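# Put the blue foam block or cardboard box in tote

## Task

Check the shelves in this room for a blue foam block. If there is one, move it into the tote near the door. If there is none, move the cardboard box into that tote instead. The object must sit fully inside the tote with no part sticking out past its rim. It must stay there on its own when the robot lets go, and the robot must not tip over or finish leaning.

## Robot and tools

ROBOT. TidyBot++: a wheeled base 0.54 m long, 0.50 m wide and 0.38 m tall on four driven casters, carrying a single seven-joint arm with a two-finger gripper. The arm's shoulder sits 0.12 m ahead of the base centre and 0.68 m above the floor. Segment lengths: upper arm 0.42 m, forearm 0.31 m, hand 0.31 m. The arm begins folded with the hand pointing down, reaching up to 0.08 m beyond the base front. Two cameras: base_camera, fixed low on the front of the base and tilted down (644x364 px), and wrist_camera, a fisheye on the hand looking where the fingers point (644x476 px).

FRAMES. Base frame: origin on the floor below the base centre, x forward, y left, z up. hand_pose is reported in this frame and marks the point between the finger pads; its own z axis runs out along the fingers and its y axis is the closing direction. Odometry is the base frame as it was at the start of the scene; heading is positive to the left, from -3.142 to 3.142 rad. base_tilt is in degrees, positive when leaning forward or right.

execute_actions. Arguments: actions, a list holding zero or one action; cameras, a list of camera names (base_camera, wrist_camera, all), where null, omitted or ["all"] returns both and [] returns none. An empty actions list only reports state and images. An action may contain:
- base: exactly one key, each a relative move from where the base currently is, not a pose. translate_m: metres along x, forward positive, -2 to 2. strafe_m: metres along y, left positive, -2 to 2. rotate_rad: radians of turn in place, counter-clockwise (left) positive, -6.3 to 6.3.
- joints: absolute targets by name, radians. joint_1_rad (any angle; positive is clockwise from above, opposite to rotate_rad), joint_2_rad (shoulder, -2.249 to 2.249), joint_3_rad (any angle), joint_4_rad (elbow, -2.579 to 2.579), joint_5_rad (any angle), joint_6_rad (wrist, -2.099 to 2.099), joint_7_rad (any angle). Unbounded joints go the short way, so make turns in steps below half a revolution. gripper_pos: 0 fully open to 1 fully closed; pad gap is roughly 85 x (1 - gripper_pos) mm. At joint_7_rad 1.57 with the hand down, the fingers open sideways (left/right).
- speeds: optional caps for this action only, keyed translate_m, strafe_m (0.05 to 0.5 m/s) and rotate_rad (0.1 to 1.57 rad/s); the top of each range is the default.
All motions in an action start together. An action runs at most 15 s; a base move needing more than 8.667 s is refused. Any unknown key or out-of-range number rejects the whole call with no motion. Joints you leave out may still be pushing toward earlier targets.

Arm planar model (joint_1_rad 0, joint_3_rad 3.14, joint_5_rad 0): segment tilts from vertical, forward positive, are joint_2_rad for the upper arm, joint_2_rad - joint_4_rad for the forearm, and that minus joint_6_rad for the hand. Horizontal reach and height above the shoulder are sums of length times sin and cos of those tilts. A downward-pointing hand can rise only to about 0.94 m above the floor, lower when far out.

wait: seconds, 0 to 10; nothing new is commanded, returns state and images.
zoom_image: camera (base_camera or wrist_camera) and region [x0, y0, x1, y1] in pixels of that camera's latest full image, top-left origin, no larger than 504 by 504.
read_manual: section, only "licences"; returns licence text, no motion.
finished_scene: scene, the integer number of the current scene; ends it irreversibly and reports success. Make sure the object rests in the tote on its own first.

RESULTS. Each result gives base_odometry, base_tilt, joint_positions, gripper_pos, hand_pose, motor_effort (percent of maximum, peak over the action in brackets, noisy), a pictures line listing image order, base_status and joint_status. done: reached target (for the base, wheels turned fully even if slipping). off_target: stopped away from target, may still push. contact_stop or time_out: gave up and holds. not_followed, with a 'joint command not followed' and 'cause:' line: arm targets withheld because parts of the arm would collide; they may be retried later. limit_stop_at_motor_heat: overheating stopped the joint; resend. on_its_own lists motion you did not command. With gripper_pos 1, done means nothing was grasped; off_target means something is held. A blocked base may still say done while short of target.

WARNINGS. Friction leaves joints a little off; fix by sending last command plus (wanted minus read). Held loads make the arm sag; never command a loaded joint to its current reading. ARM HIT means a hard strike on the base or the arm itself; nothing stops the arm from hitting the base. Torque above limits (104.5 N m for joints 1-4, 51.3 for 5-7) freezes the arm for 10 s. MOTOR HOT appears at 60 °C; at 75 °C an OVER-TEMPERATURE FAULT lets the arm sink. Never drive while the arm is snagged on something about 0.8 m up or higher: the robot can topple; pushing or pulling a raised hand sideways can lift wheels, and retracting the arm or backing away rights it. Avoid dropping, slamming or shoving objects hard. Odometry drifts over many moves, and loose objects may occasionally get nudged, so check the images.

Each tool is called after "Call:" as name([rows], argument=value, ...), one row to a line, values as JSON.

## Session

Call:
execute_actions([
  {"joints":{"joint_6_rad":0.3}},
])

Scene clock: 1.43 s.
base_odometry: x=+0.000 y=+0.000 heading=+0.000 (m, m, rad; odometry frame)
base_tilt: forward=+0.6 right=-0.3 (deg)
base_status: not commanded
joint_positions: joint_1_rad=+0.039 joint_2_rad=-0.318 joint_3_rad=+3.111 joint_4_rad=-2.518 joint_5_rad=+0.048 joint_6_rad=+0.297 joint_7_rad=+1.516 gripper_pos=+0.000
joint_status: all done
motor_effort: joint_1_rad=+0(0) joint_2_rad=-6(7) joint_3_rad=+1(0) joint_4_rad=+19(19) joint_5_rad=+0(1) joint_6_rad=+8(9) joint_7_rad=+0(0) (%)
hand_pose: x=+0.5355 y=+0.0025 z=+0.7945 quat_wxyz=(-0.002, +0.814, -0.001, +0.580) (m; base frame)
pictures: base_camera, wrist_camera
camera_calibration (this result's frames):
wrist_camera: T_world_to_cam=[[-0.0183519, -0.999591, -0.0219439, 0.0272052], [-0.272329, 0.0261152, -0.96185, 0.975792], [0.962029, -0.0116758, -0.272697, -0.167051], [0, 0, 0, 1]] pos_world=[0.426944, -0.000239398, 0.893608]
Images, in order (width x height): base_camera 644x364, wrist_camera 644x476.

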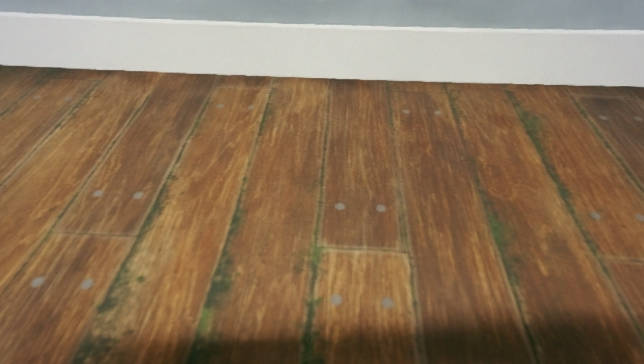

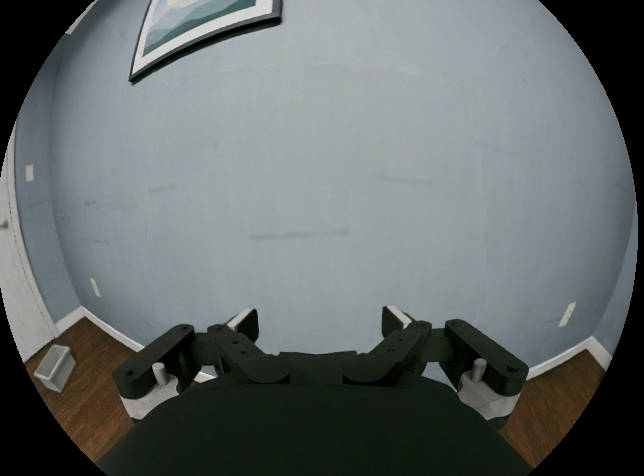

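Call:
execute_actions([
  {"joints":{"joint_1_rad":2.0}},
], cameras=["wrist_camera"])

Scene clock: 5.10 s.
base_odometry: x=+0.000 y=+0.000 heading=+0.000 (m, m, rad; odometry frame)
base_tilt: forward=+0.6 right=-0.3 (deg)
base_status: not commanded
joint_positions: joint_1_rad=+1.983 joint_2_rad=-0.318 joint_3_rad=+3.111 joint_4_rad=-2.518 joint_5_rad=+0.048 joint_6_rad=+0.297 joint_7_rad=+1.516 gripper_pos=+0.000
joint_status: all done
motor_effort: joint_1_rad=+0(0) joint_2_rad=-7(7) joint_3_rad=+1(2) joint_4_rad=+19(19) joint_5_rad=+0(0) joint_6_rad=+8(9) joint_7_rad=-1(0) (%)
hand_pose: x=-0.0305 y=-0.3887 z=+0.7945 quat_wxyz=(+0.478, +0.458, -0.673, +0.328) (m; base frame)
pictures: wrist_camera
camera_calibration (this result's frames):
wrist_camera: T_world_to_cam=[[-0.924069, 0.381595, -0.0219437, 0.134985], [0.123623, 0.244054, -0.96185, 0.928674], [-0.361682, -0.891528, -0.272697, -0.00952961], [0, 0, 0, 1]] pos_world=[0.00648338, -0.286652, 0.893608]
Images, in order (width x height): wrist_camera 644x476.

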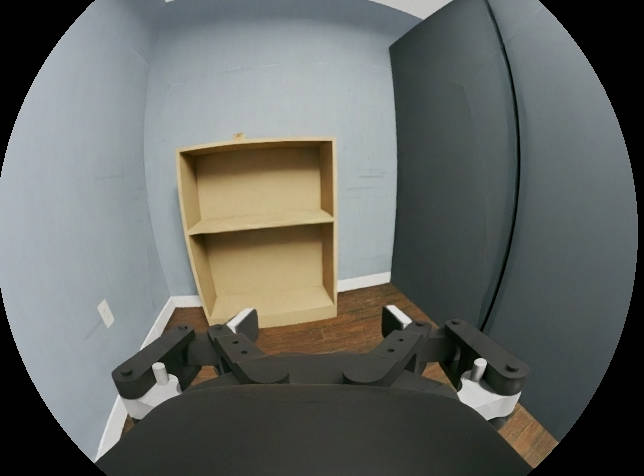

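Call:
execute_actions([
  {"base":{"rotate_rad":1.48},"joints":{"joint_1_rad":-0.4,"joint_6_rad":0.0}},
])

Scene clock: 9.37 s.
base_odometry: x=+0.000 y=+0.000 heading=+1.480 (m, m, rad; odometry frame)
base_tilt: forward=+0.6 right=-0.3 (deg)
base_status: done
joint_positions: joint_1_rad=-0.383 joint_2_rad=-0.318 joint_3_rad=+3.111 joint_4_rad=-2.518 joint_5_rad=+0.048 joint_6_rad=+0.025 joint_7_rad=+1.516 gripper_pos=+0.000
joint_status: all done
motor_effort: joint_1_rad=+0(2) joint_2_rad=-6(8) joint_3_rad=+0(3) joint_4_rad=+18(19) joint_5_rad=+1(0) joint_6_rad=+7(9) joint_7_rad=-1(1) (%)
hand_pose: x=+0.4648 y=+0.1534 z=+0.7192 quat_wxyz=(-0.093, +0.867, +0.180, +0.455) (m; base frame)
pictures: base_camera, wrist_camera
camera_calibration (this result's frames):
wrist_camera: T_world_to_cam=[[0.376786, -0.926251, -0.00960709, -0.0287339], [-0.485893, -0.188803, -0.853382, 0.934341], [0.788632, 0.32621, -0.521197, 0.0896488], [0, 0, 0, 1]] pos_world=[0.394117, 0.120547, 0.843799]
Images, in order (width x height): base_camera 644x364, wrist_camera 644x476.

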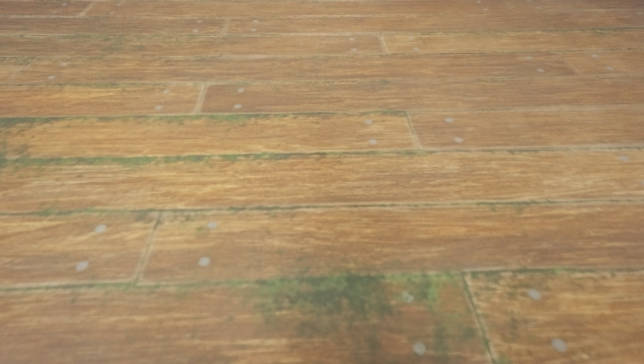

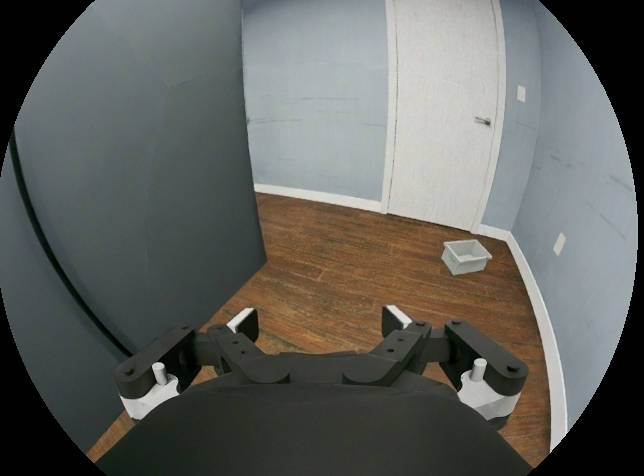

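Call:
execute_actions([
  {"base":{"rotate_rad":0.05},"joints":{"joint_1_rad":0.3}},
], cameras=[])

Call:
execute_actions([
  {"base":{"translate_m":1.75},"joints":{"joint_1_rad":2.5,"joint_6_rad":0.3}},
])

Scene clock: 14.20 s.
base_odometry: x=+0.000 y=+0.000 heading=+1.529 (m, m, rad; odometry frame)
base_tilt: forward=+0.6 right=-0.3 (deg)
base_status: done
joint_positions: joint_1_rad=+0.283 joint_2_rad=-0.318 joint_3_rad=+3.111 joint_4_rad=-2.518 joint_5_rad=+0.048 joint_6_rad=+0.025 joint_7_rad=+1.516 gripper_pos=+0.000
joint_status: all done
motor_effort: joint_1_rad=+0(2) joint_2_rad=-7(7) joint_3_rad=+1(2) joint_4_rad=+18(19) joint_5_rad=+0(1) joint_6_rad=+7(7) joint_7_rad=-1(1) (%)
hand_pose: x=+0.4856 y=-0.0930 z=+0.7191 quat_wxyz=(+0.061, +0.878, -0.113, +0.460) (m; base frame)
pictures: none
No camera images: the call's "cameras" was empty. Leave "cameras" out to get every camera's image.

Scene clock: 19.07 s.
base_odometry: x=+0.071 y=+1.749 heading=+1.530 (m, m, rad; odometry frame)
base_tilt: forward=+0.6 right=-0.3 (deg)
base_status: done
joint_positions: joint_1_rad=+2.483 joint_2_rad=-0.318 joint_3_rad=+3.111 joint_4_rad=-2.518 joint_5_rad=+0.048 joint_6_rad=+0.276 joint_7_rad=+1.516 gripper_pos=+0.000
joint_status: all done
motor_effort: joint_1_rad=+0(1) joint_2_rad=-7(7) joint_3_rad=+1(2) joint_4_rad=+19(20) joint_5_rad=+0(1) joint_6_rad=+8(9) joint_7_rad=-2(1) (%)
hand_pose: x=-0.1970 y=-0.2678 z=+0.7883 quat_wxyz=(+0.537, +0.279, -0.772, +0.196) (m; base frame)
pictures: base_camera, wrist_camera
camera_calibration (this result's frames):
wrist_camera: T_world_to_cam=[[-0.626914, 0.778801, -0.0211489, 0.0990943], [0.241153, 0.168166, -0.955806, 0.91178], [-0.740826, -0.604309, -0.293236, 0.0547477], [0, 0, 0, 1]] pos_world=[-0.117196, -0.197421, 0.889635]
Images, in order (width x height): base_camera 644x364, wrist_camera 644x476.

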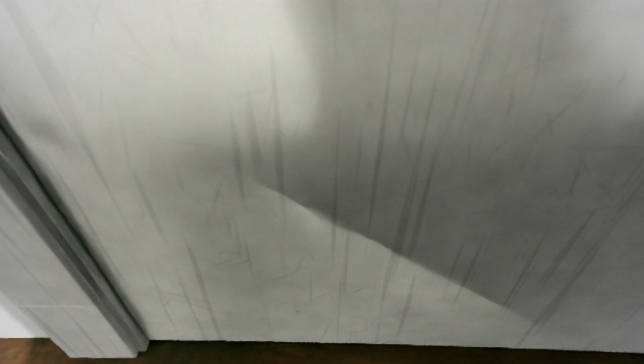

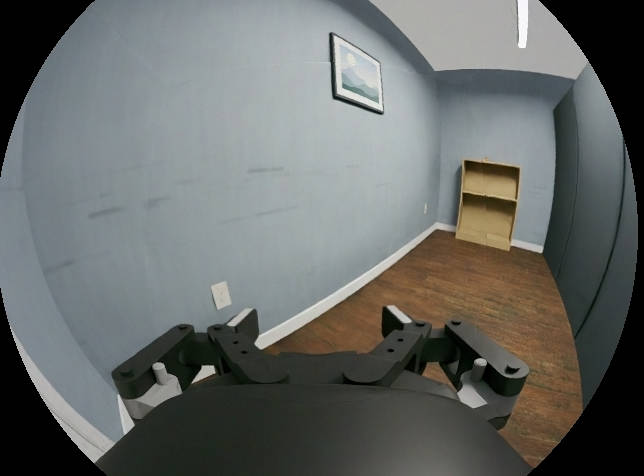

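Call:
execute_actions([
  {"base":{"strafe_m":2.0}},
])

Scene clock: 25.10 s.
base_odometry: x=-1.928 y=+1.831 heading=+1.530 (m, m, rad; odometry frame)
base_tilt: forward=+0.6 right=-0.3 (deg)
base_status: done
joint_positions: joint_1_rad=+2.484 joint_2_rad=-0.318 joint_3_rad=+3.111 joint_4_rad=-2.518 joint_5_rad=+0.048 joint_6_rad=+0.277 joint_7_rad=+1.516 gripper_pos=+0.000
joint_status: not commanded
motor_effort: joint_1_rad=+0(1) joint_2_rad=-7(8) joint_3_rad=+0(3) joint_4_rad=+19(20) joint_5_rad=+0(0) joint_6_rad=+8(9) joint_7_rad=+0(0) (%)
hand_pose: x=-0.1973 y=-0.2677 z=+0.7887 quat_wxyz=(+0.537, +0.279, -0.771, +0.196) (m; base frame)
pictures: base_camera, wrist_camera
camera_calibration (this result's frames):
wrist_camera: T_world_to_cam=[[-0.626525, 0.779113, -0.0212021, 0.0990838], [0.240224, 0.167155, -0.956217, 0.912095], [-0.741457, -0.604188, -0.291888, 0.053564], [0, 0, 0, 1]] pos_world=[-0.117313, -0.197296, 0.889897]
Images, in order (width x height): base_camera 644x364, wrist_camera 644x476.

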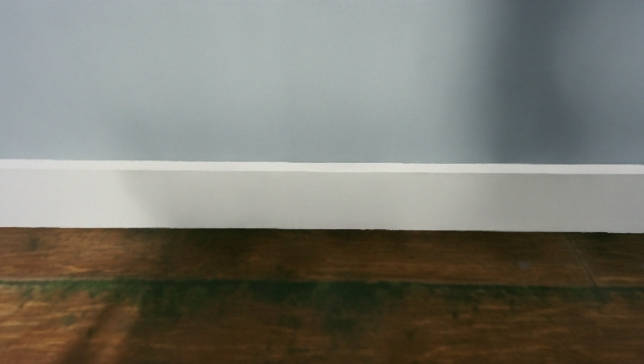

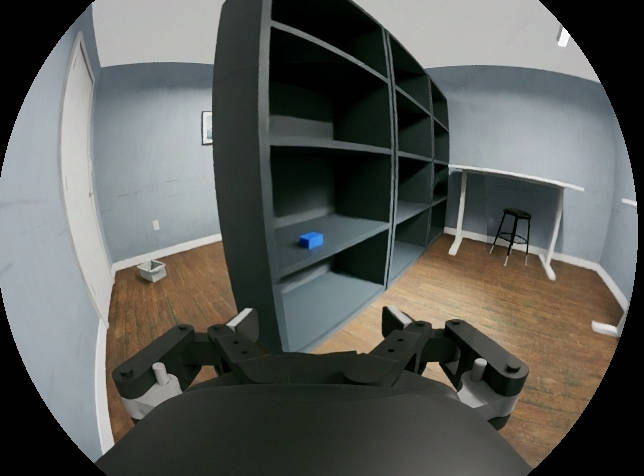

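Call:
execute_actions([
  {"base":{"translate_m":-0.88},"joints":{"joint_1_rad":1.2,"joint_3_rad":3.16,"joint_5_rad":-0.04,"joint_7_rad":1.6,"joint_6_rad":0.0}},
], cameras=[])

Call:
execute_actions([
  {"base":{"rotate_rad":-1.6},"joints":{"joint_1_rad":-0.02}},
])

Scene clock: 30.17 s.
base_odometry: x=-1.964 y=+0.951 heading=+1.530 (m, m, rad; odometry frame)
base_tilt: forward=+0.6 right=-0.3 (deg)
base_status: done
joint_positions: joint_1_rad=+1.219 joint_2_rad=-0.318 joint_3_rad=+3.137 joint_4_rad=-2.518 joint_5_rad=+0.003 joint_6_rad=+0.024 joint_7_rad=+1.563 gripper_pos=+0.000
joint_status: all done
motor_effort: joint_1_rad=+1(0) joint_2_rad=-7(7) joint_3_rad=+2(3) joint_4_rad=+18(20) joint_5_rad=+0(1) joint_6_rad=+7(8) joint_7_rad=-1(1) (%)
hand_pose: x=+0.2524 y=-0.3541 z=+0.7191 quat_wxyz=(+0.264, +0.727, -0.507, +0.381) (m; base frame)
pictures: none
No camera images: the call's "cameras" was empty. Leave "cameras" out to get every camera's image.

Scene clock: 32.67 s.
base_odometry: x=-1.964 y=+0.951 heading=-0.070 (m, m, rad; odometry frame)
base_tilt: forward=+0.6 right=-0.3 (deg)
base_status: done
joint_positions: joint_1_rad=-0.003 joint_2_rad=-0.318 joint_3_rad=+3.140 joint_4_rad=-2.518 joint_5_rad=+0.003 joint_6_rad=+0.023 joint_7_rad=+1.563 gripper_pos=+0.000
joint_status: all done
motor_effort: joint_1_rad=+0(0) joint_2_rad=-7(7) joint_3_rad=+1(2) joint_4_rad=+19(19) joint_5_rad=+0(0) joint_6_rad=+7(7) joint_7_rad=-1(1) (%)
hand_pose: x=+0.4973 y=+0.0031 z=+0.7190 quat_wxyz=(-0.002, +0.886, +0.000, +0.464) (m; base frame)
pictures: base_camera, wrist_camera
camera_calibration (this result's frames):
wrist_camera: T_world_to_cam=[[-0.0204839, -0.999665, -0.0158375, 0.0220817], [-0.521978, 0.0242036, -0.852616, 0.938405], [0.852713, -0.00919803, -0.522299, 0.0828731], [0, 0, 0, 1]] pos_world=[0.419612, 0.000123864, 0.843733]
Images, in order (width x height): base_camera 644x364, wrist_camera 644x476.

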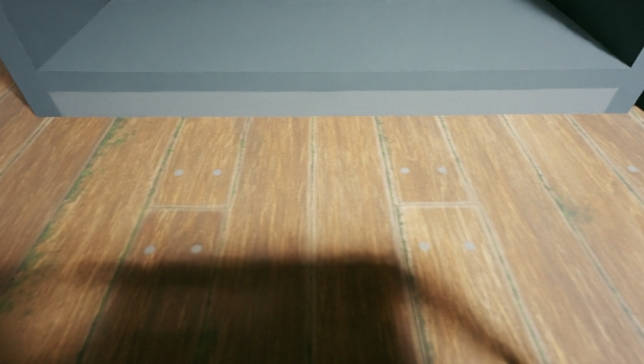

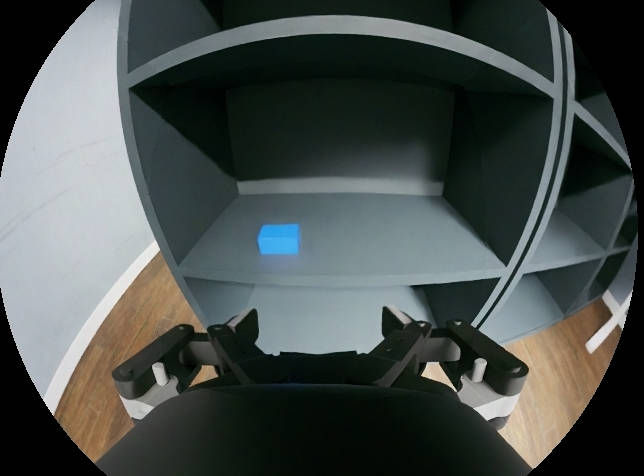

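Call:
zoom_image(camera="wrist_camera", region=[230, 200, 350, 290])

Region (230, 200, 350, 290) of wrist_camera's 644x476 image, scaled by 4.200; it fills the top 378 rows of this view, and the rest is white.

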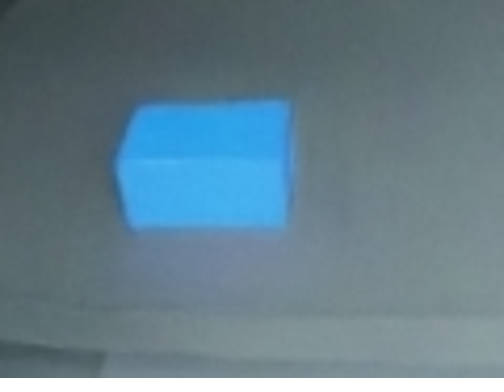

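Call:
execute_actions([
  {"base":{"translate_m":-0.22},"joints":{"joint_1_rad":0.05,"joint_2_rad":1.085,"joint_4_rad":-0.47,"joint_6_rad":-1.455,"joint_7_rad":3.17}},
])

Scene clock: 45.70 s.
base_odometry: x=-2.184 y=+0.967 heading=-0.070 (m, m, rad; odometry frame)
base_tilt: forward=+0.6 right=-0.3 (deg)
base_status: done
joint_positions: joint_1_rad=+0.030 joint_2_rad=+1.068 joint_3_rad=+3.140 joint_4_rad=-0.495 joint_5_rad=+0.003 joint_6_rad=-1.431 joint_7_rad=+3.135 gripper_pos=+0.000
joint_status: all done
motor_effort: joint_1_rad=+0(1) joint_2_rad=-47(48) joint_3_rad=-1(1) joint_4_rad=+18(19) joint_5_rad=+0(0) joint_6_rad=+2(7) joint_7_rad=-1(2) (%)
hand_pose: x=+0.8473 y=-0.0209 z=+0.5789 quat_wxyz=(+0.053, +0.718, +0.692, +0.051) (m; base frame)
pictures: base_camera, wrist_camera
camera_calibration (this result's frames):
wrist_camera: T_world_to_cam=[[0.985771, -0.058317, 0.157651, -0.930371], [-0.0496438, -0.997058, -0.0584074, 0.120822], [0.160593, 0.0497499, -0.985766, 0.567007], [0, 0, 0, 1]] pos_world=[0.832074, 0.0380014, 0.712667]
Images, in order (width x height): base_camera 644x364, wrist_camera 644x476.

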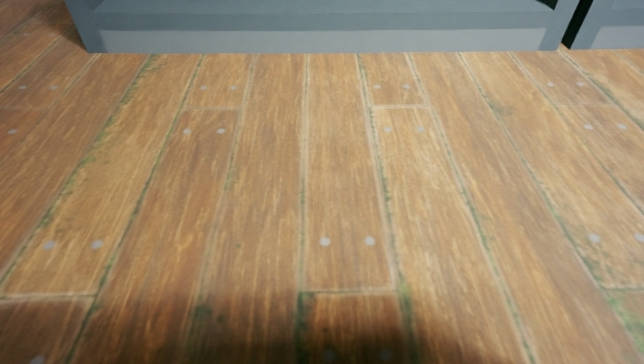

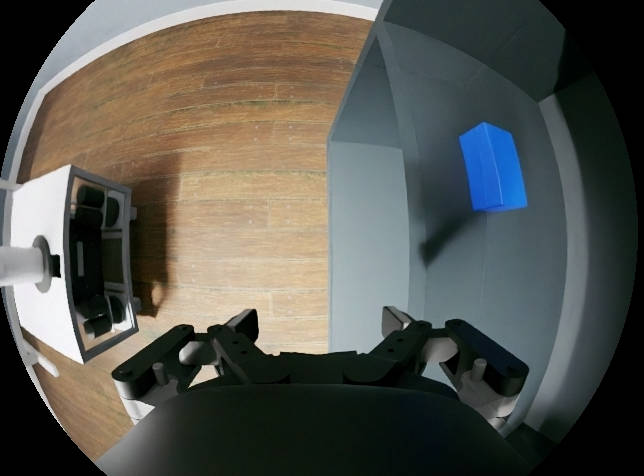

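Call:
execute_actions([
  {"base":{"translate_m":0.24},"speeds":{"translate_m":0.25}},
], cameras=["wrist_camera"])

Scene clock: 49.37 s.
base_odometry: x=-1.944 y=+0.949 heading=-0.071 (m, m, rad; odometry frame)
base_tilt: forward=+0.6 right=-0.3 (deg)
base_status: done
joint_positions: joint_1_rad=+0.034 joint_2_rad=+1.071 joint_3_rad=+3.140 joint_4_rad=-0.492 joint_5_rad=+0.000 joint_6_rad=-1.435 joint_7_rad=+3.135 gripper_pos=+0.000
joint_status: not commanded
motor_effort: joint_1_rad=+1(1) joint_2_rad=-47(49) joint_3_rad=+0(1) joint_4_rad=+18(19) joint_5_rad=+0(0) joint_6_rad=+1(2) joint_7_rad=-1(1) (%)
hand_pose: x=+0.8470 y=-0.0233 z=+0.5782 quat_wxyz=(+0.051, +0.719, +0.691, +0.051) (m; base frame)
pictures: wrist_camera
camera_calibration (this result's frames):
wrist_camera: T_world_to_cam=[[0.985869, -0.0631174, 0.155173, -0.928832], [-0.0541812, -0.996656, -0.0611621, 0.123874], [0.158515, 0.0518903, -0.985992, 0.568449], [0, 0, 0, 1]] pos_world=[0.832311, 0.0353374, 0.712192]
Images, in order (width x height): wrist_camera 644x476.

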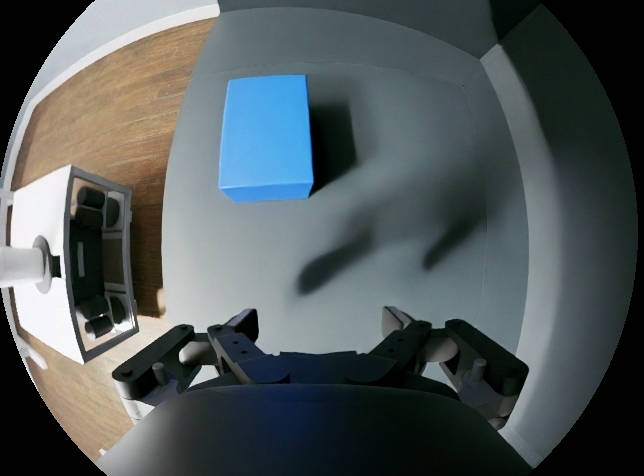

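Call:
execute_actions([
  {"base":{"translate_m":-0.03},"joints":{"joint_2_rad":1.107}},
], cameras=[])

Call:
execute_actions([
  {"base":{"strafe_m":0.07},"speeds":{"strafe_m":0.15}},
], cameras=["wrist_camera"])

Scene clock: 52.00 s.
base_odometry: x=-1.974 y=+0.952 heading=-0.071 (m, m, rad; odometry frame)
base_tilt: forward=+0.6 right=-0.3 (deg)
base_status: done
joint_positions: joint_1_rad=+0.035 joint_2_rad=+1.089 joint_3_rad=+3.140 joint_4_rad=-0.489 joint_5_rad=+0.000 joint_6_rad=-1.435 joint_7_rad=+3.135 gripper_pos=+0.000
joint_status: all done
motor_effort: joint_1_rad=+1(2) joint_2_rad=-47(47) joint_3_rad=-1(2) joint_4_rad=+18(19) joint_5_rad=+0(0) joint_6_rad=+2(2) joint_7_rad=-1(0) (%)
hand_pose: x=+0.8458 y=-0.0235 z=+0.5659 quat_wxyz=(+0.046, +0.720, +0.691, +0.045) (m; base frame)
pictures: none
No camera images: the call's "cameras" was empty. Leave "cameras" out to get every camera's image.

Scene clock: 53.23 s.
base_odometry: x=-1.969 y=+1.022 heading=-0.071 (m, m, rad; odometry frame)
base_tilt: forward=+0.6 right=-0.3 (deg)
base_status: done
joint_positions: joint_1_rad=+0.044 joint_2_rad=+1.089 joint_3_rad=+3.140 joint_4_rad=-0.489 joint_5_rad=+0.000 joint_6_rad=-1.436 joint_7_rad=+3.135 gripper_pos=+0.000
joint_status: not commanded
motor_effort: joint_1_rad=+0(4) joint_2_rad=-46(47) joint_3_rad=+0(1) joint_4_rad=+18(18) joint_5_rad=+0(0) joint_6_rad=+1(2) joint_7_rad=-1(1) (%)
hand_pose: x=+0.8455 y=-0.0301 z=+0.5659 quat_wxyz=(+0.046, +0.723, +0.688, +0.045) (m; base frame)
pictures: wrist_camera
camera_calibration (this result's frames):
wrist_camera: T_world_to_cam=[[0.987562, -0.0729037, 0.139303, -0.918588], [-0.0648414, -0.995994, -0.0615687, 0.125544], [0.143234, 0.0517703, -0.988334, 0.571119], [0, 0, 0, 1]] pos_world=[0.8335, 0.0285053, 0.700148]
Images, in order (width x height): wrist_camera 644x476.

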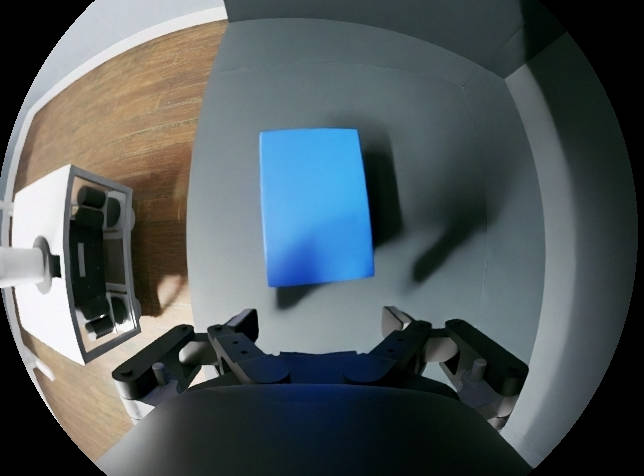

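Call:
execute_actions([
  {"base":{"strafe_m":0.075},"joints":{"joint_2_rad":1.117},"speeds":{"strafe_m":0.15}},
], cameras=["wrist_camera"])

Call:
execute_actions([
  {"joints":{"gripper_pos":1}},
], cameras=["wrist_camera"])

Scene clock: 56.40 s.
base_odometry: x=-1.963 y=+1.097 heading=-0.071 (m, m, rad; odometry frame)
base_tilt: forward=+0.6 right=-0.3 (deg)
base_status: done
joint_positions: joint_1_rad=+0.048 joint_2_rad=+1.097 joint_3_rad=+3.141 joint_4_rad=-0.489 joint_5_rad=-0.001 joint_6_rad=-1.436 joint_7_rad=+3.135 gripper_pos=+0.000
joint_status: all done
motor_effort: joint_1_rad=+1(4) joint_2_rad=-47(48) joint_3_rad=-1(1) joint_4_rad=+18(18) joint_5_rad=+0(0) joint_6_rad=+1(2) joint_7_rad=-1(1) (%)
hand_pose: x=+0.8445 y=-0.0328 z=+0.5605 quat_wxyz=(+0.043, +0.725, +0.686, +0.042) (m; base frame)
pictures: wrist_camera
camera_calibration (this result's frames):
wrist_camera: T_world_to_cam=[[0.98827, -0.076917, 0.131929, -0.913644], [-0.0692678, -0.995693, -0.0616273, 0.126184], [0.136101, 0.051766, -0.989342, 0.572647], [0, 0, 0, 1]] pos_world=[0.83373, 0.0257225, 0.694856]
Images, in order (width x height): wrist_camera 644x476.

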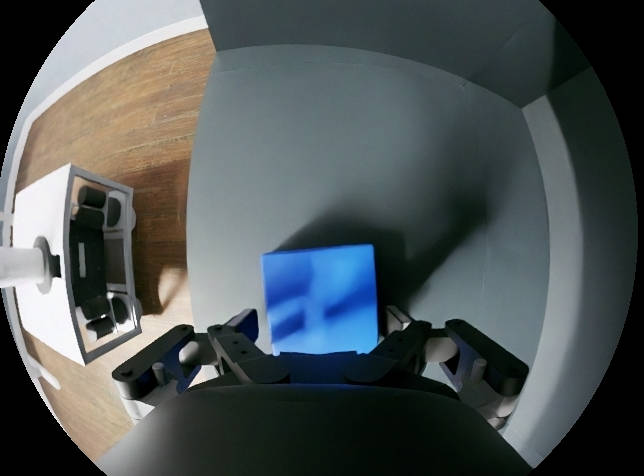

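Scene clock: 57.50 s.
base_odometry: x=-1.963 y=+1.097 heading=-0.071 (m, m, rad; odometry frame)
base_tilt: forward=+0.6 right=-0.3 (deg)
base_status: not commanded
joint_positions: joint_1_rad=+0.048 joint_2_rad=+1.097 joint_3_rad=+3.141 joint_4_rad=-0.481 joint_5_rad=-0.001 joint_6_rad=-1.440 joint_7_rad=+3.135 gripper_pos=+0.361
joint_status: gripper_pos off_target (ended at +0.361, target +1.000)
motor_effort: joint_1_rad=+1(0) joint_2_rad=-43(48) joint_3_rad=+0(1) joint_4_rad=+15(18) joint_5_rad=+0(0) joint_6_rad=+1(4) joint_7_rad=-1(1) (%)
hand_pose: x=+0.8454 y=-0.0328 z=+0.5628 quat_wxyz=(+0.044, +0.725, +0.686, +0.043) (m; base frame)
pictures: wrist_camera
camera_calibration (this result's frames):
wrist_camera: T_world_to_cam=[[0.987922, -0.0769027, 0.134521, -0.915991], [-0.069105, -0.995699, -0.0617121, 0.126265], [0.138688, 0.0516707, -0.988987, 0.572471], [0, 0, 0, 1]] pos_world=[0.834259, 0.0257002, 0.697178]
Images, in order (width x height): wrist_camera 644x476.

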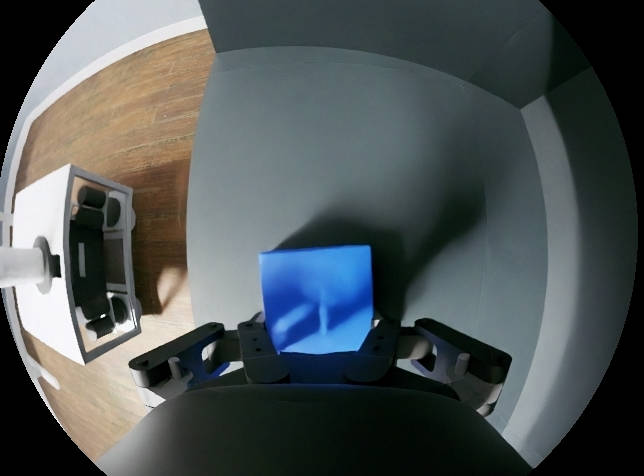

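Call:
execute_actions([
  {"joints":{"joint_2_rad":1.06}},
], cameras=[])

Call:
execute_actions([
  {"base":{"translate_m":-0.2}},
], cameras=[])

Call:
execute_actions([
  {"base":{"strafe_m":0.75},"joints":{"joint_1_rad":0,"joint_2_rad":0.3,"joint_4_rad":-1.9,"joint_6_rad":-0.8,"joint_7_rad":1.55}},
])

Scene clock: 60.77 s.
base_odometry: x=-1.963 y=+1.097 heading=-0.071 (m, m, rad; odometry frame)
base_tilt: forward=+0.6 right=-0.3 (deg)
base_status: not commanded
joint_positions: joint_1_rad=+0.048 joint_2_rad=+1.083 joint_3_rad=+3.141 joint_4_rad=-0.480 joint_5_rad=-0.001 joint_6_rad=-1.440 joint_7_rad=+3.135 gripper_pos=+0.361
joint_status: all done
motor_effort: joint_1_rad=+0(0) joint_2_rad=-48(48) joint_3_rad=+0(1) joint_4_rad=+18(19) joint_5_rad=+0(1) joint_6_rad=+2(1) joint_7_rad=-1(1) (%)
hand_pose: x=+0.8470 y=-0.0329 z=+0.5727 quat_wxyz=(+0.049, +0.724, +0.686, +0.048) (m; base frame)
pictures: none
No camera images: the call's "cameras" was empty. Leave "cameras" out to get every camera's image.

Scene clock: 62.40 s.
base_odometry: x=-2.163 y=+1.111 heading=-0.071 (m, m, rad; odometry frame)
base_tilt: forward=+0.6 right=-0.3 (deg)
base_status: done
joint_positions: joint_1_rad=+0.048 joint_2_rad=+1.079 joint_3_rad=+3.141 joint_4_rad=-0.480 joint_5_rad=-0.001 joint_6_rad=-1.440 joint_7_rad=+3.135 gripper_pos=+0.361
joint_status: not commanded
motor_effort: joint_1_rad=+0(1) joint_2_rad=-48(49) joint_3_rad=-1(0) joint_4_rad=+18(20) joint_5_rad=+0(0) joint_6_rad=+2(2) joint_7_rad=+0(1) (%)
hand_pose: x=+0.8474 y=-0.0329 z=+0.5757 quat_wxyz=(+0.050, +0.724, +0.686, +0.050) (m; base frame)
pictures: none
No camera images: the call's "cameras" was empty. Leave "cameras" out to get every camera's image.

Scene clock: 65.27 s.
base_odometry: x=-2.110 y=+1.859 heading=-0.071 (m, m, rad; odometry frame)
base_tilt: forward=+0.6 right=-0.3 (deg)
base_status: done
joint_positions: joint_1_rad=+0.013 joint_2_rad=+0.322 joint_3_rad=+3.141 joint_4_rad=-1.879 joint_5_rad=-0.001 joint_6_rad=-0.825 joint_7_rad=+1.584 gripper_pos=+0.361
joint_status: all done
motor_effort: joint_1_rad=+0(5) joint_2_rad=-25(50) joint_3_rad=+0(2) joint_4_rad=+15(18) joint_5_rad=+0(1) joint_6_rad=+2(2) joint_7_rad=+0(0) (%)
hand_pose: x=+0.5420 y=-0.0037 z=+0.5865 quat_wxyz=(+0.000, +0.998, +0.000, +0.058) (m; base frame)
pictures: base_camera, wrist_camera
camera_calibration (this result's frames):
wrist_camera: T_world_to_cam=[[-0.024493, -0.999658, 0.00914244, 0.00159083], [-0.984941, 0.0225648, -0.171413, 0.700218], [0.171149, -0.0132032, -0.985157, 0.616337], [0, 0, 0, 1]] pos_world=[0.584227, -0.00607235, 0.727201]
Images, in order (width x height): base_camera 644x364, wrist_camera 644x476.

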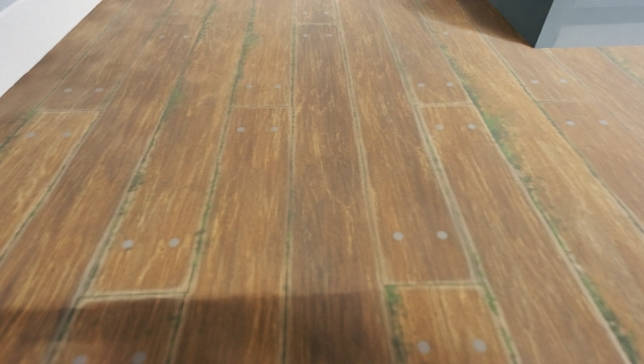

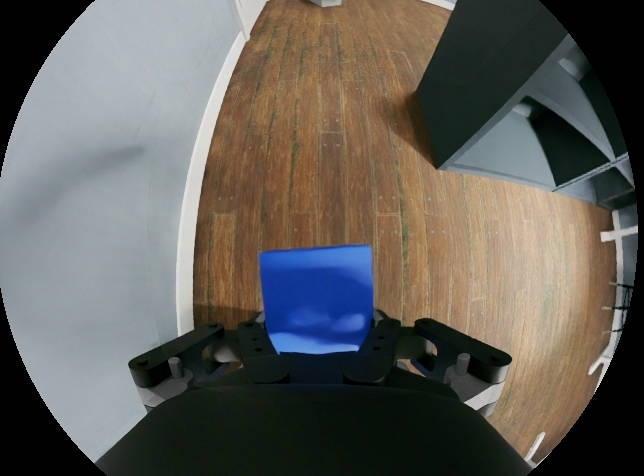

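Call:
execute_actions([
  {"base":{"translate_m":2.0}},
])

Scene clock: 71.50 s.
base_odometry: x=-0.115 y=+1.719 heading=-0.070 (m, m, rad; odometry frame)
base_tilt: forward=+0.6 right=-0.3 (deg)
base_status: done
joint_positions: joint_1_rad=+0.013 joint_2_rad=+0.318 joint_3_rad=+3.141 joint_4_rad=-1.882 joint_5_rad=-0.001 joint_6_rad=-0.820 joint_7_rad=+1.584 gripper_pos=+0.361
joint_status: not commanded
motor_effort: joint_1_rad=+1(1) joint_2_rad=-25(26) joint_3_rad=+0(0) joint_4_rad=+15(16) joint_5_rad=+0(1) joint_6_rad=+1(2) joint_7_rad=+0(1) (%)
hand_pose: x=+0.5426 y=-0.0037 z=+0.5874 quat_wxyz=(+0.000, +0.998, +0.000, +0.061) (m; base frame)
pictures: base_camera, wrist_camera
camera_calibration (this result's frames):
wrist_camera: T_world_to_cam=[[-0.0245579, -0.999657, 0.00907048, 0.00166507], [-0.983806, 0.0225551, -0.177814, 0.704117], [0.177548, -0.0132903, -0.984022, 0.613064], [0, 0, 0, 1]] pos_world=[0.583906, -0.00606912, 0.728455]
Images, in order (width x height): base_camera 644x364, wrist_camera 644x476.

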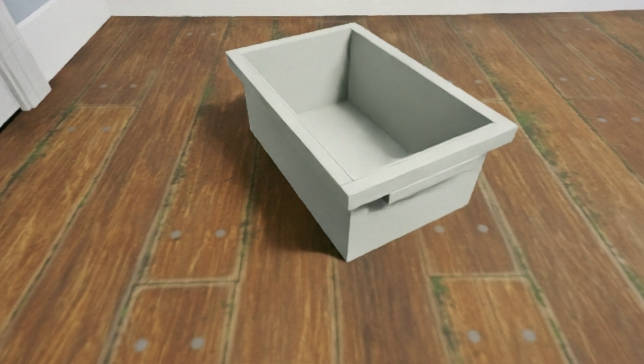

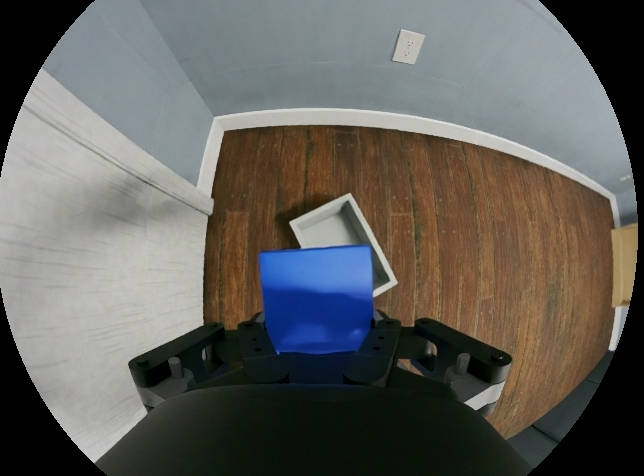

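Call:
execute_actions([
  {"joints":{"joint_1_rad":0.155,"joint_2_rad":1.27,"joint_4_rad":-1.58,"joint_6_rad":-0.16,"joint_7_rad":0.59}},
])

Scene clock: 76.17 s.
base_odometry: x=-0.115 y=+1.719 heading=-0.070 (m, m, rad; odometry frame)
base_tilt: forward=+0.6 right=-0.3 (deg)
base_status: not commanded
joint_positions: joint_1_rad=+0.136 joint_2_rad=+1.258 joint_3_rad=+3.141 joint_4_rad=-1.606 joint_5_rad=-0.001 joint_6_rad=-0.184 joint_7_rad=+0.624 gripper_pos=+0.361
joint_status: all done
motor_effort: joint_1_rad=+1(2) joint_2_rad=-38(40) joint_3_rad=-1(1) joint_4_rad=+6(15) joint_5_rad=+1(0) joint_6_rad=+2(1) joint_7_rad=-1(1) (%)
hand_pose: x=+0.6302 y=-0.0682 z=+0.1991 quat_wxyz=(-0.019, +0.856, -0.515, +0.043) (m; base frame)
pictures: base_camera, wrist_camera
camera_calibration (this result's frames):
wrist_camera: T_world_to_cam=[[-0.891572, -0.44799, -0.0663663, 0.541919], [-0.439835, 0.891462, -0.108819, 0.425411], [0.107913, -0.0678301, -0.991844, 0.256247], [0, 0, 0, 1]] pos_world=[0.642618, -0.119082, 0.336415]
Images, in order (width x height): base_camera 644x364, wrist_camera 644x476.

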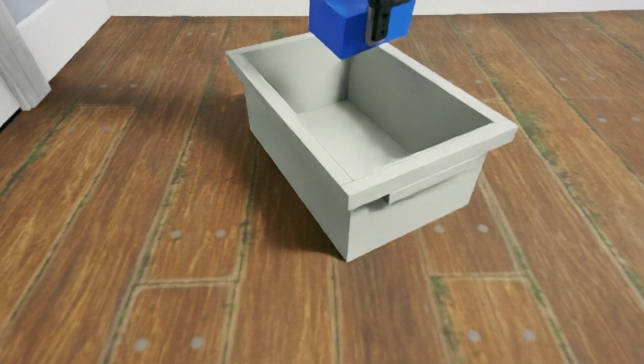

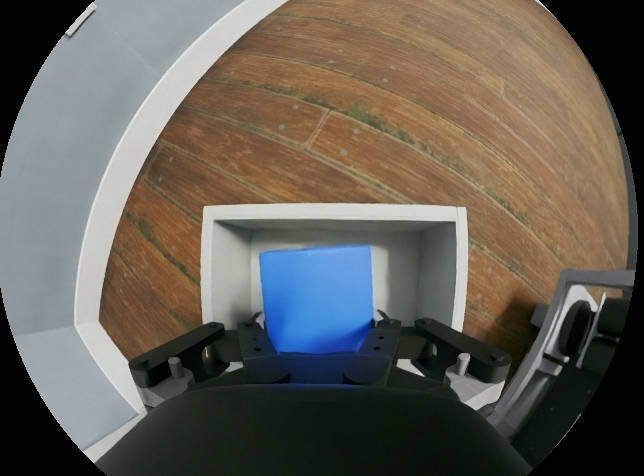

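Aligned; lower.

Call:
execute_actions([
  {"joints":{"joint_2_rad":1.615,"joint_4_rad":-1.295,"joint_6_rad":-0.095}},
])

Scene clock: 78.43 s.
base_odometry: x=-0.115 y=+1.719 heading=-0.070 (m, m, rad; odometry frame)
base_tilt: forward=+0.6 right=-0.3 (deg)
base_status: not commanded
joint_positions: joint_1_rad=+0.136 joint_2_rad=+1.614 joint_3_rad=+3.141 joint_4_rad=-1.320 joint_5_rad=-0.001 joint_6_rad=-0.120 joint_7_rad=+0.624 gripper_pos=+0.361
joint_status: all done
motor_effort: joint_1_rad=+0(0) joint_2_rad=-39(42) joint_3_rad=+0(0) joint_4_rad=+5(6) joint_5_rad=+0(1) joint_6_rad=+2(1) joint_7_rad=-1(1) (%)
hand_pose: x=+0.6271 y=-0.0678 z=+0.0459 quat_wxyz=(-0.018, +0.856, -0.515, +0.040) (m; base frame)
pictures: base_camera, wrist_camera
camera_calibration (this result's frames):
wrist_camera: T_world_to_cam=[[-0.892038, -0.44774, -0.0616232, 0.529244], [-0.440243, 0.891641, -0.105653, 0.407131], [0.102251, -0.0671173, -0.992492, 0.10827], [0, 0, 0, 1]] pos_world=[0.640271, -0.118784, 0.183086]
Images, in order (width x height): base_camera 644x364, wrist_camera 644x476.

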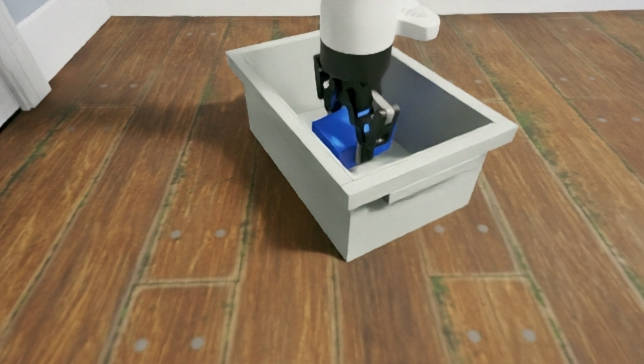

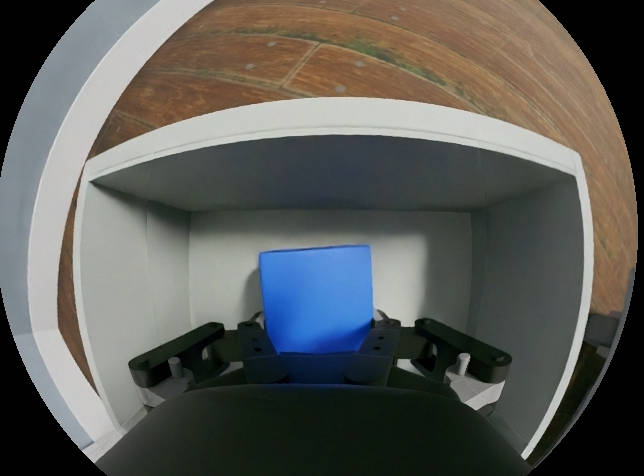

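Call:
execute_actions([
  {"joints":{"joint_2_rad":1.65,"joint_4_rad":-1.28}},
], cameras=[])

Call:
execute_actions([
  {"joints":{"gripper_pos":0}},
], cameras=[])

Call:
execute_actions([
  {"joints":{"joint_2_rad":1.22,"joint_4_rad":-1.63,"joint_6_rad":-0.2}},
])

Scene clock: 80.60 s.
base_odometry: x=-0.115 y=+1.719 heading=-0.070 (m, m, rad; odometry frame)
base_tilt: forward=+0.6 right=-0.3 (deg)
base_status: not commanded
joint_positions: joint_1_rad=+0.136 joint_2_rad=+1.635 joint_3_rad=+3.141 joint_4_rad=-1.302 joint_5_rad=-0.001 joint_6_rad=-0.119 joint_7_rad=+0.624 gripper_pos=+0.361
joint_status: all done
motor_effort: joint_1_rad=+0(0) joint_2_rad=-38(40) joint_3_rad=-1(0) joint_4_rad=+4(5) joint_5_rad=+0(0) joint_6_rad=+2(2) joint_7_rad=-2(0) (%)
hand_pose: x=+0.6247 y=-0.0674 z=+0.0367 quat_wxyz=(-0.017, +0.856, -0.515, +0.039) (m; base frame)
pictures: none
No camera images: the call's "cameras" was empty. Leave "cameras" out to get every camera's image.

Scene clock: 81.70 s.
base_odometry: x=-0.115 y=+1.719 heading=-0.070 (m, m, rad; odometry frame)
base_tilt: forward=+0.6 right=-0.3 (deg)
base_status: not commanded
joint_positions: joint_1_rad=+0.136 joint_2_rad=+1.635 joint_3_rad=+3.141 joint_4_rad=-1.302 joint_5_rad=-0.001 joint_6_rad=-0.119 joint_7_rad=+0.624 gripper_pos=+0.000
joint_status: all done
motor_effort: joint_1_rad=+0(0) joint_2_rad=-39(39) joint_3_rad=-1(0) joint_4_rad=+5(5) joint_5_rad=+0(0) joint_6_rad=+2(1) joint_7_rad=+0(1) (%)
hand_pose: x=+0.6247 y=-0.0674 z=+0.0367 quat_wxyz=(-0.017, +0.856, -0.515, +0.039) (m; base frame)
pictures: none
No camera images: the call's "cameras" was empty. Leave "cameras" out to get every camera's image.

Scene clock: 83.37 s.
base_odometry: x=-0.115 y=+1.719 heading=-0.070 (m, m, rad; odometry frame)
base_tilt: forward=+0.6 right=-0.3 (deg)
base_status: not commanded
joint_positions: joint_1_rad=+0.136 joint_2_rad=+1.230 joint_3_rad=+3.141 joint_4_rad=-1.607 joint_5_rad=-0.001 joint_6_rad=-0.177 joint_7_rad=+0.624 gripper_pos=+0.000
joint_status: all done
motor_effort: joint_1_rad=+0(0) joint_2_rad=-38(41) joint_3_rad=+0(0) joint_4_rad=+6(7) joint_5_rad=+0(0) joint_6_rad=+1(1) joint_7_rad=+0(1) (%)
hand_pose: x=+0.6452 y=-0.0702 z=+0.2140 quat_wxyz=(-0.026, +0.855, -0.515, +0.059) (m; base frame)
pictures: base_camera, wrist_camera
camera_calibration (this result's frames):
wrist_camera: T_world_to_cam=[[-0.88881, -0.448364, -0.0947929, 0.55963], [-0.435768, 0.890907, -0.128025, 0.436905], [0.141853, -0.0724819, -0.98723, 0.246053], [0, 0, 0, 1]] pos_world=[0.652891, -0.120489, 0.351894]
Images, in order (width x height): base_camera 644x364, wrist_camera 644x476.

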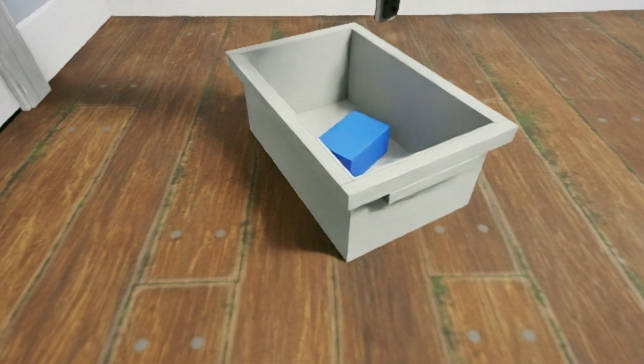

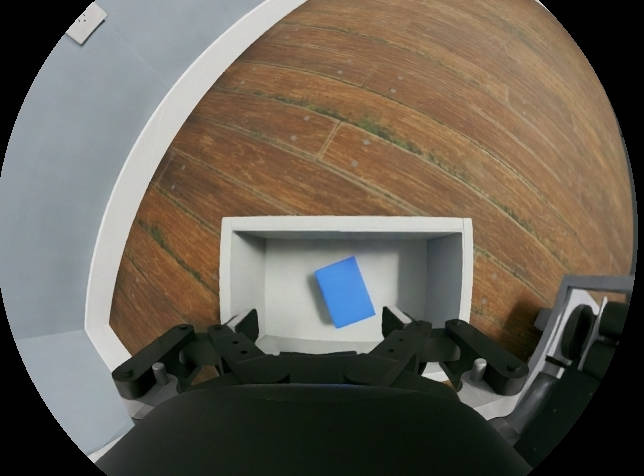

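Call:
finished_scene(scene=2)

The scene is finished: the task was done.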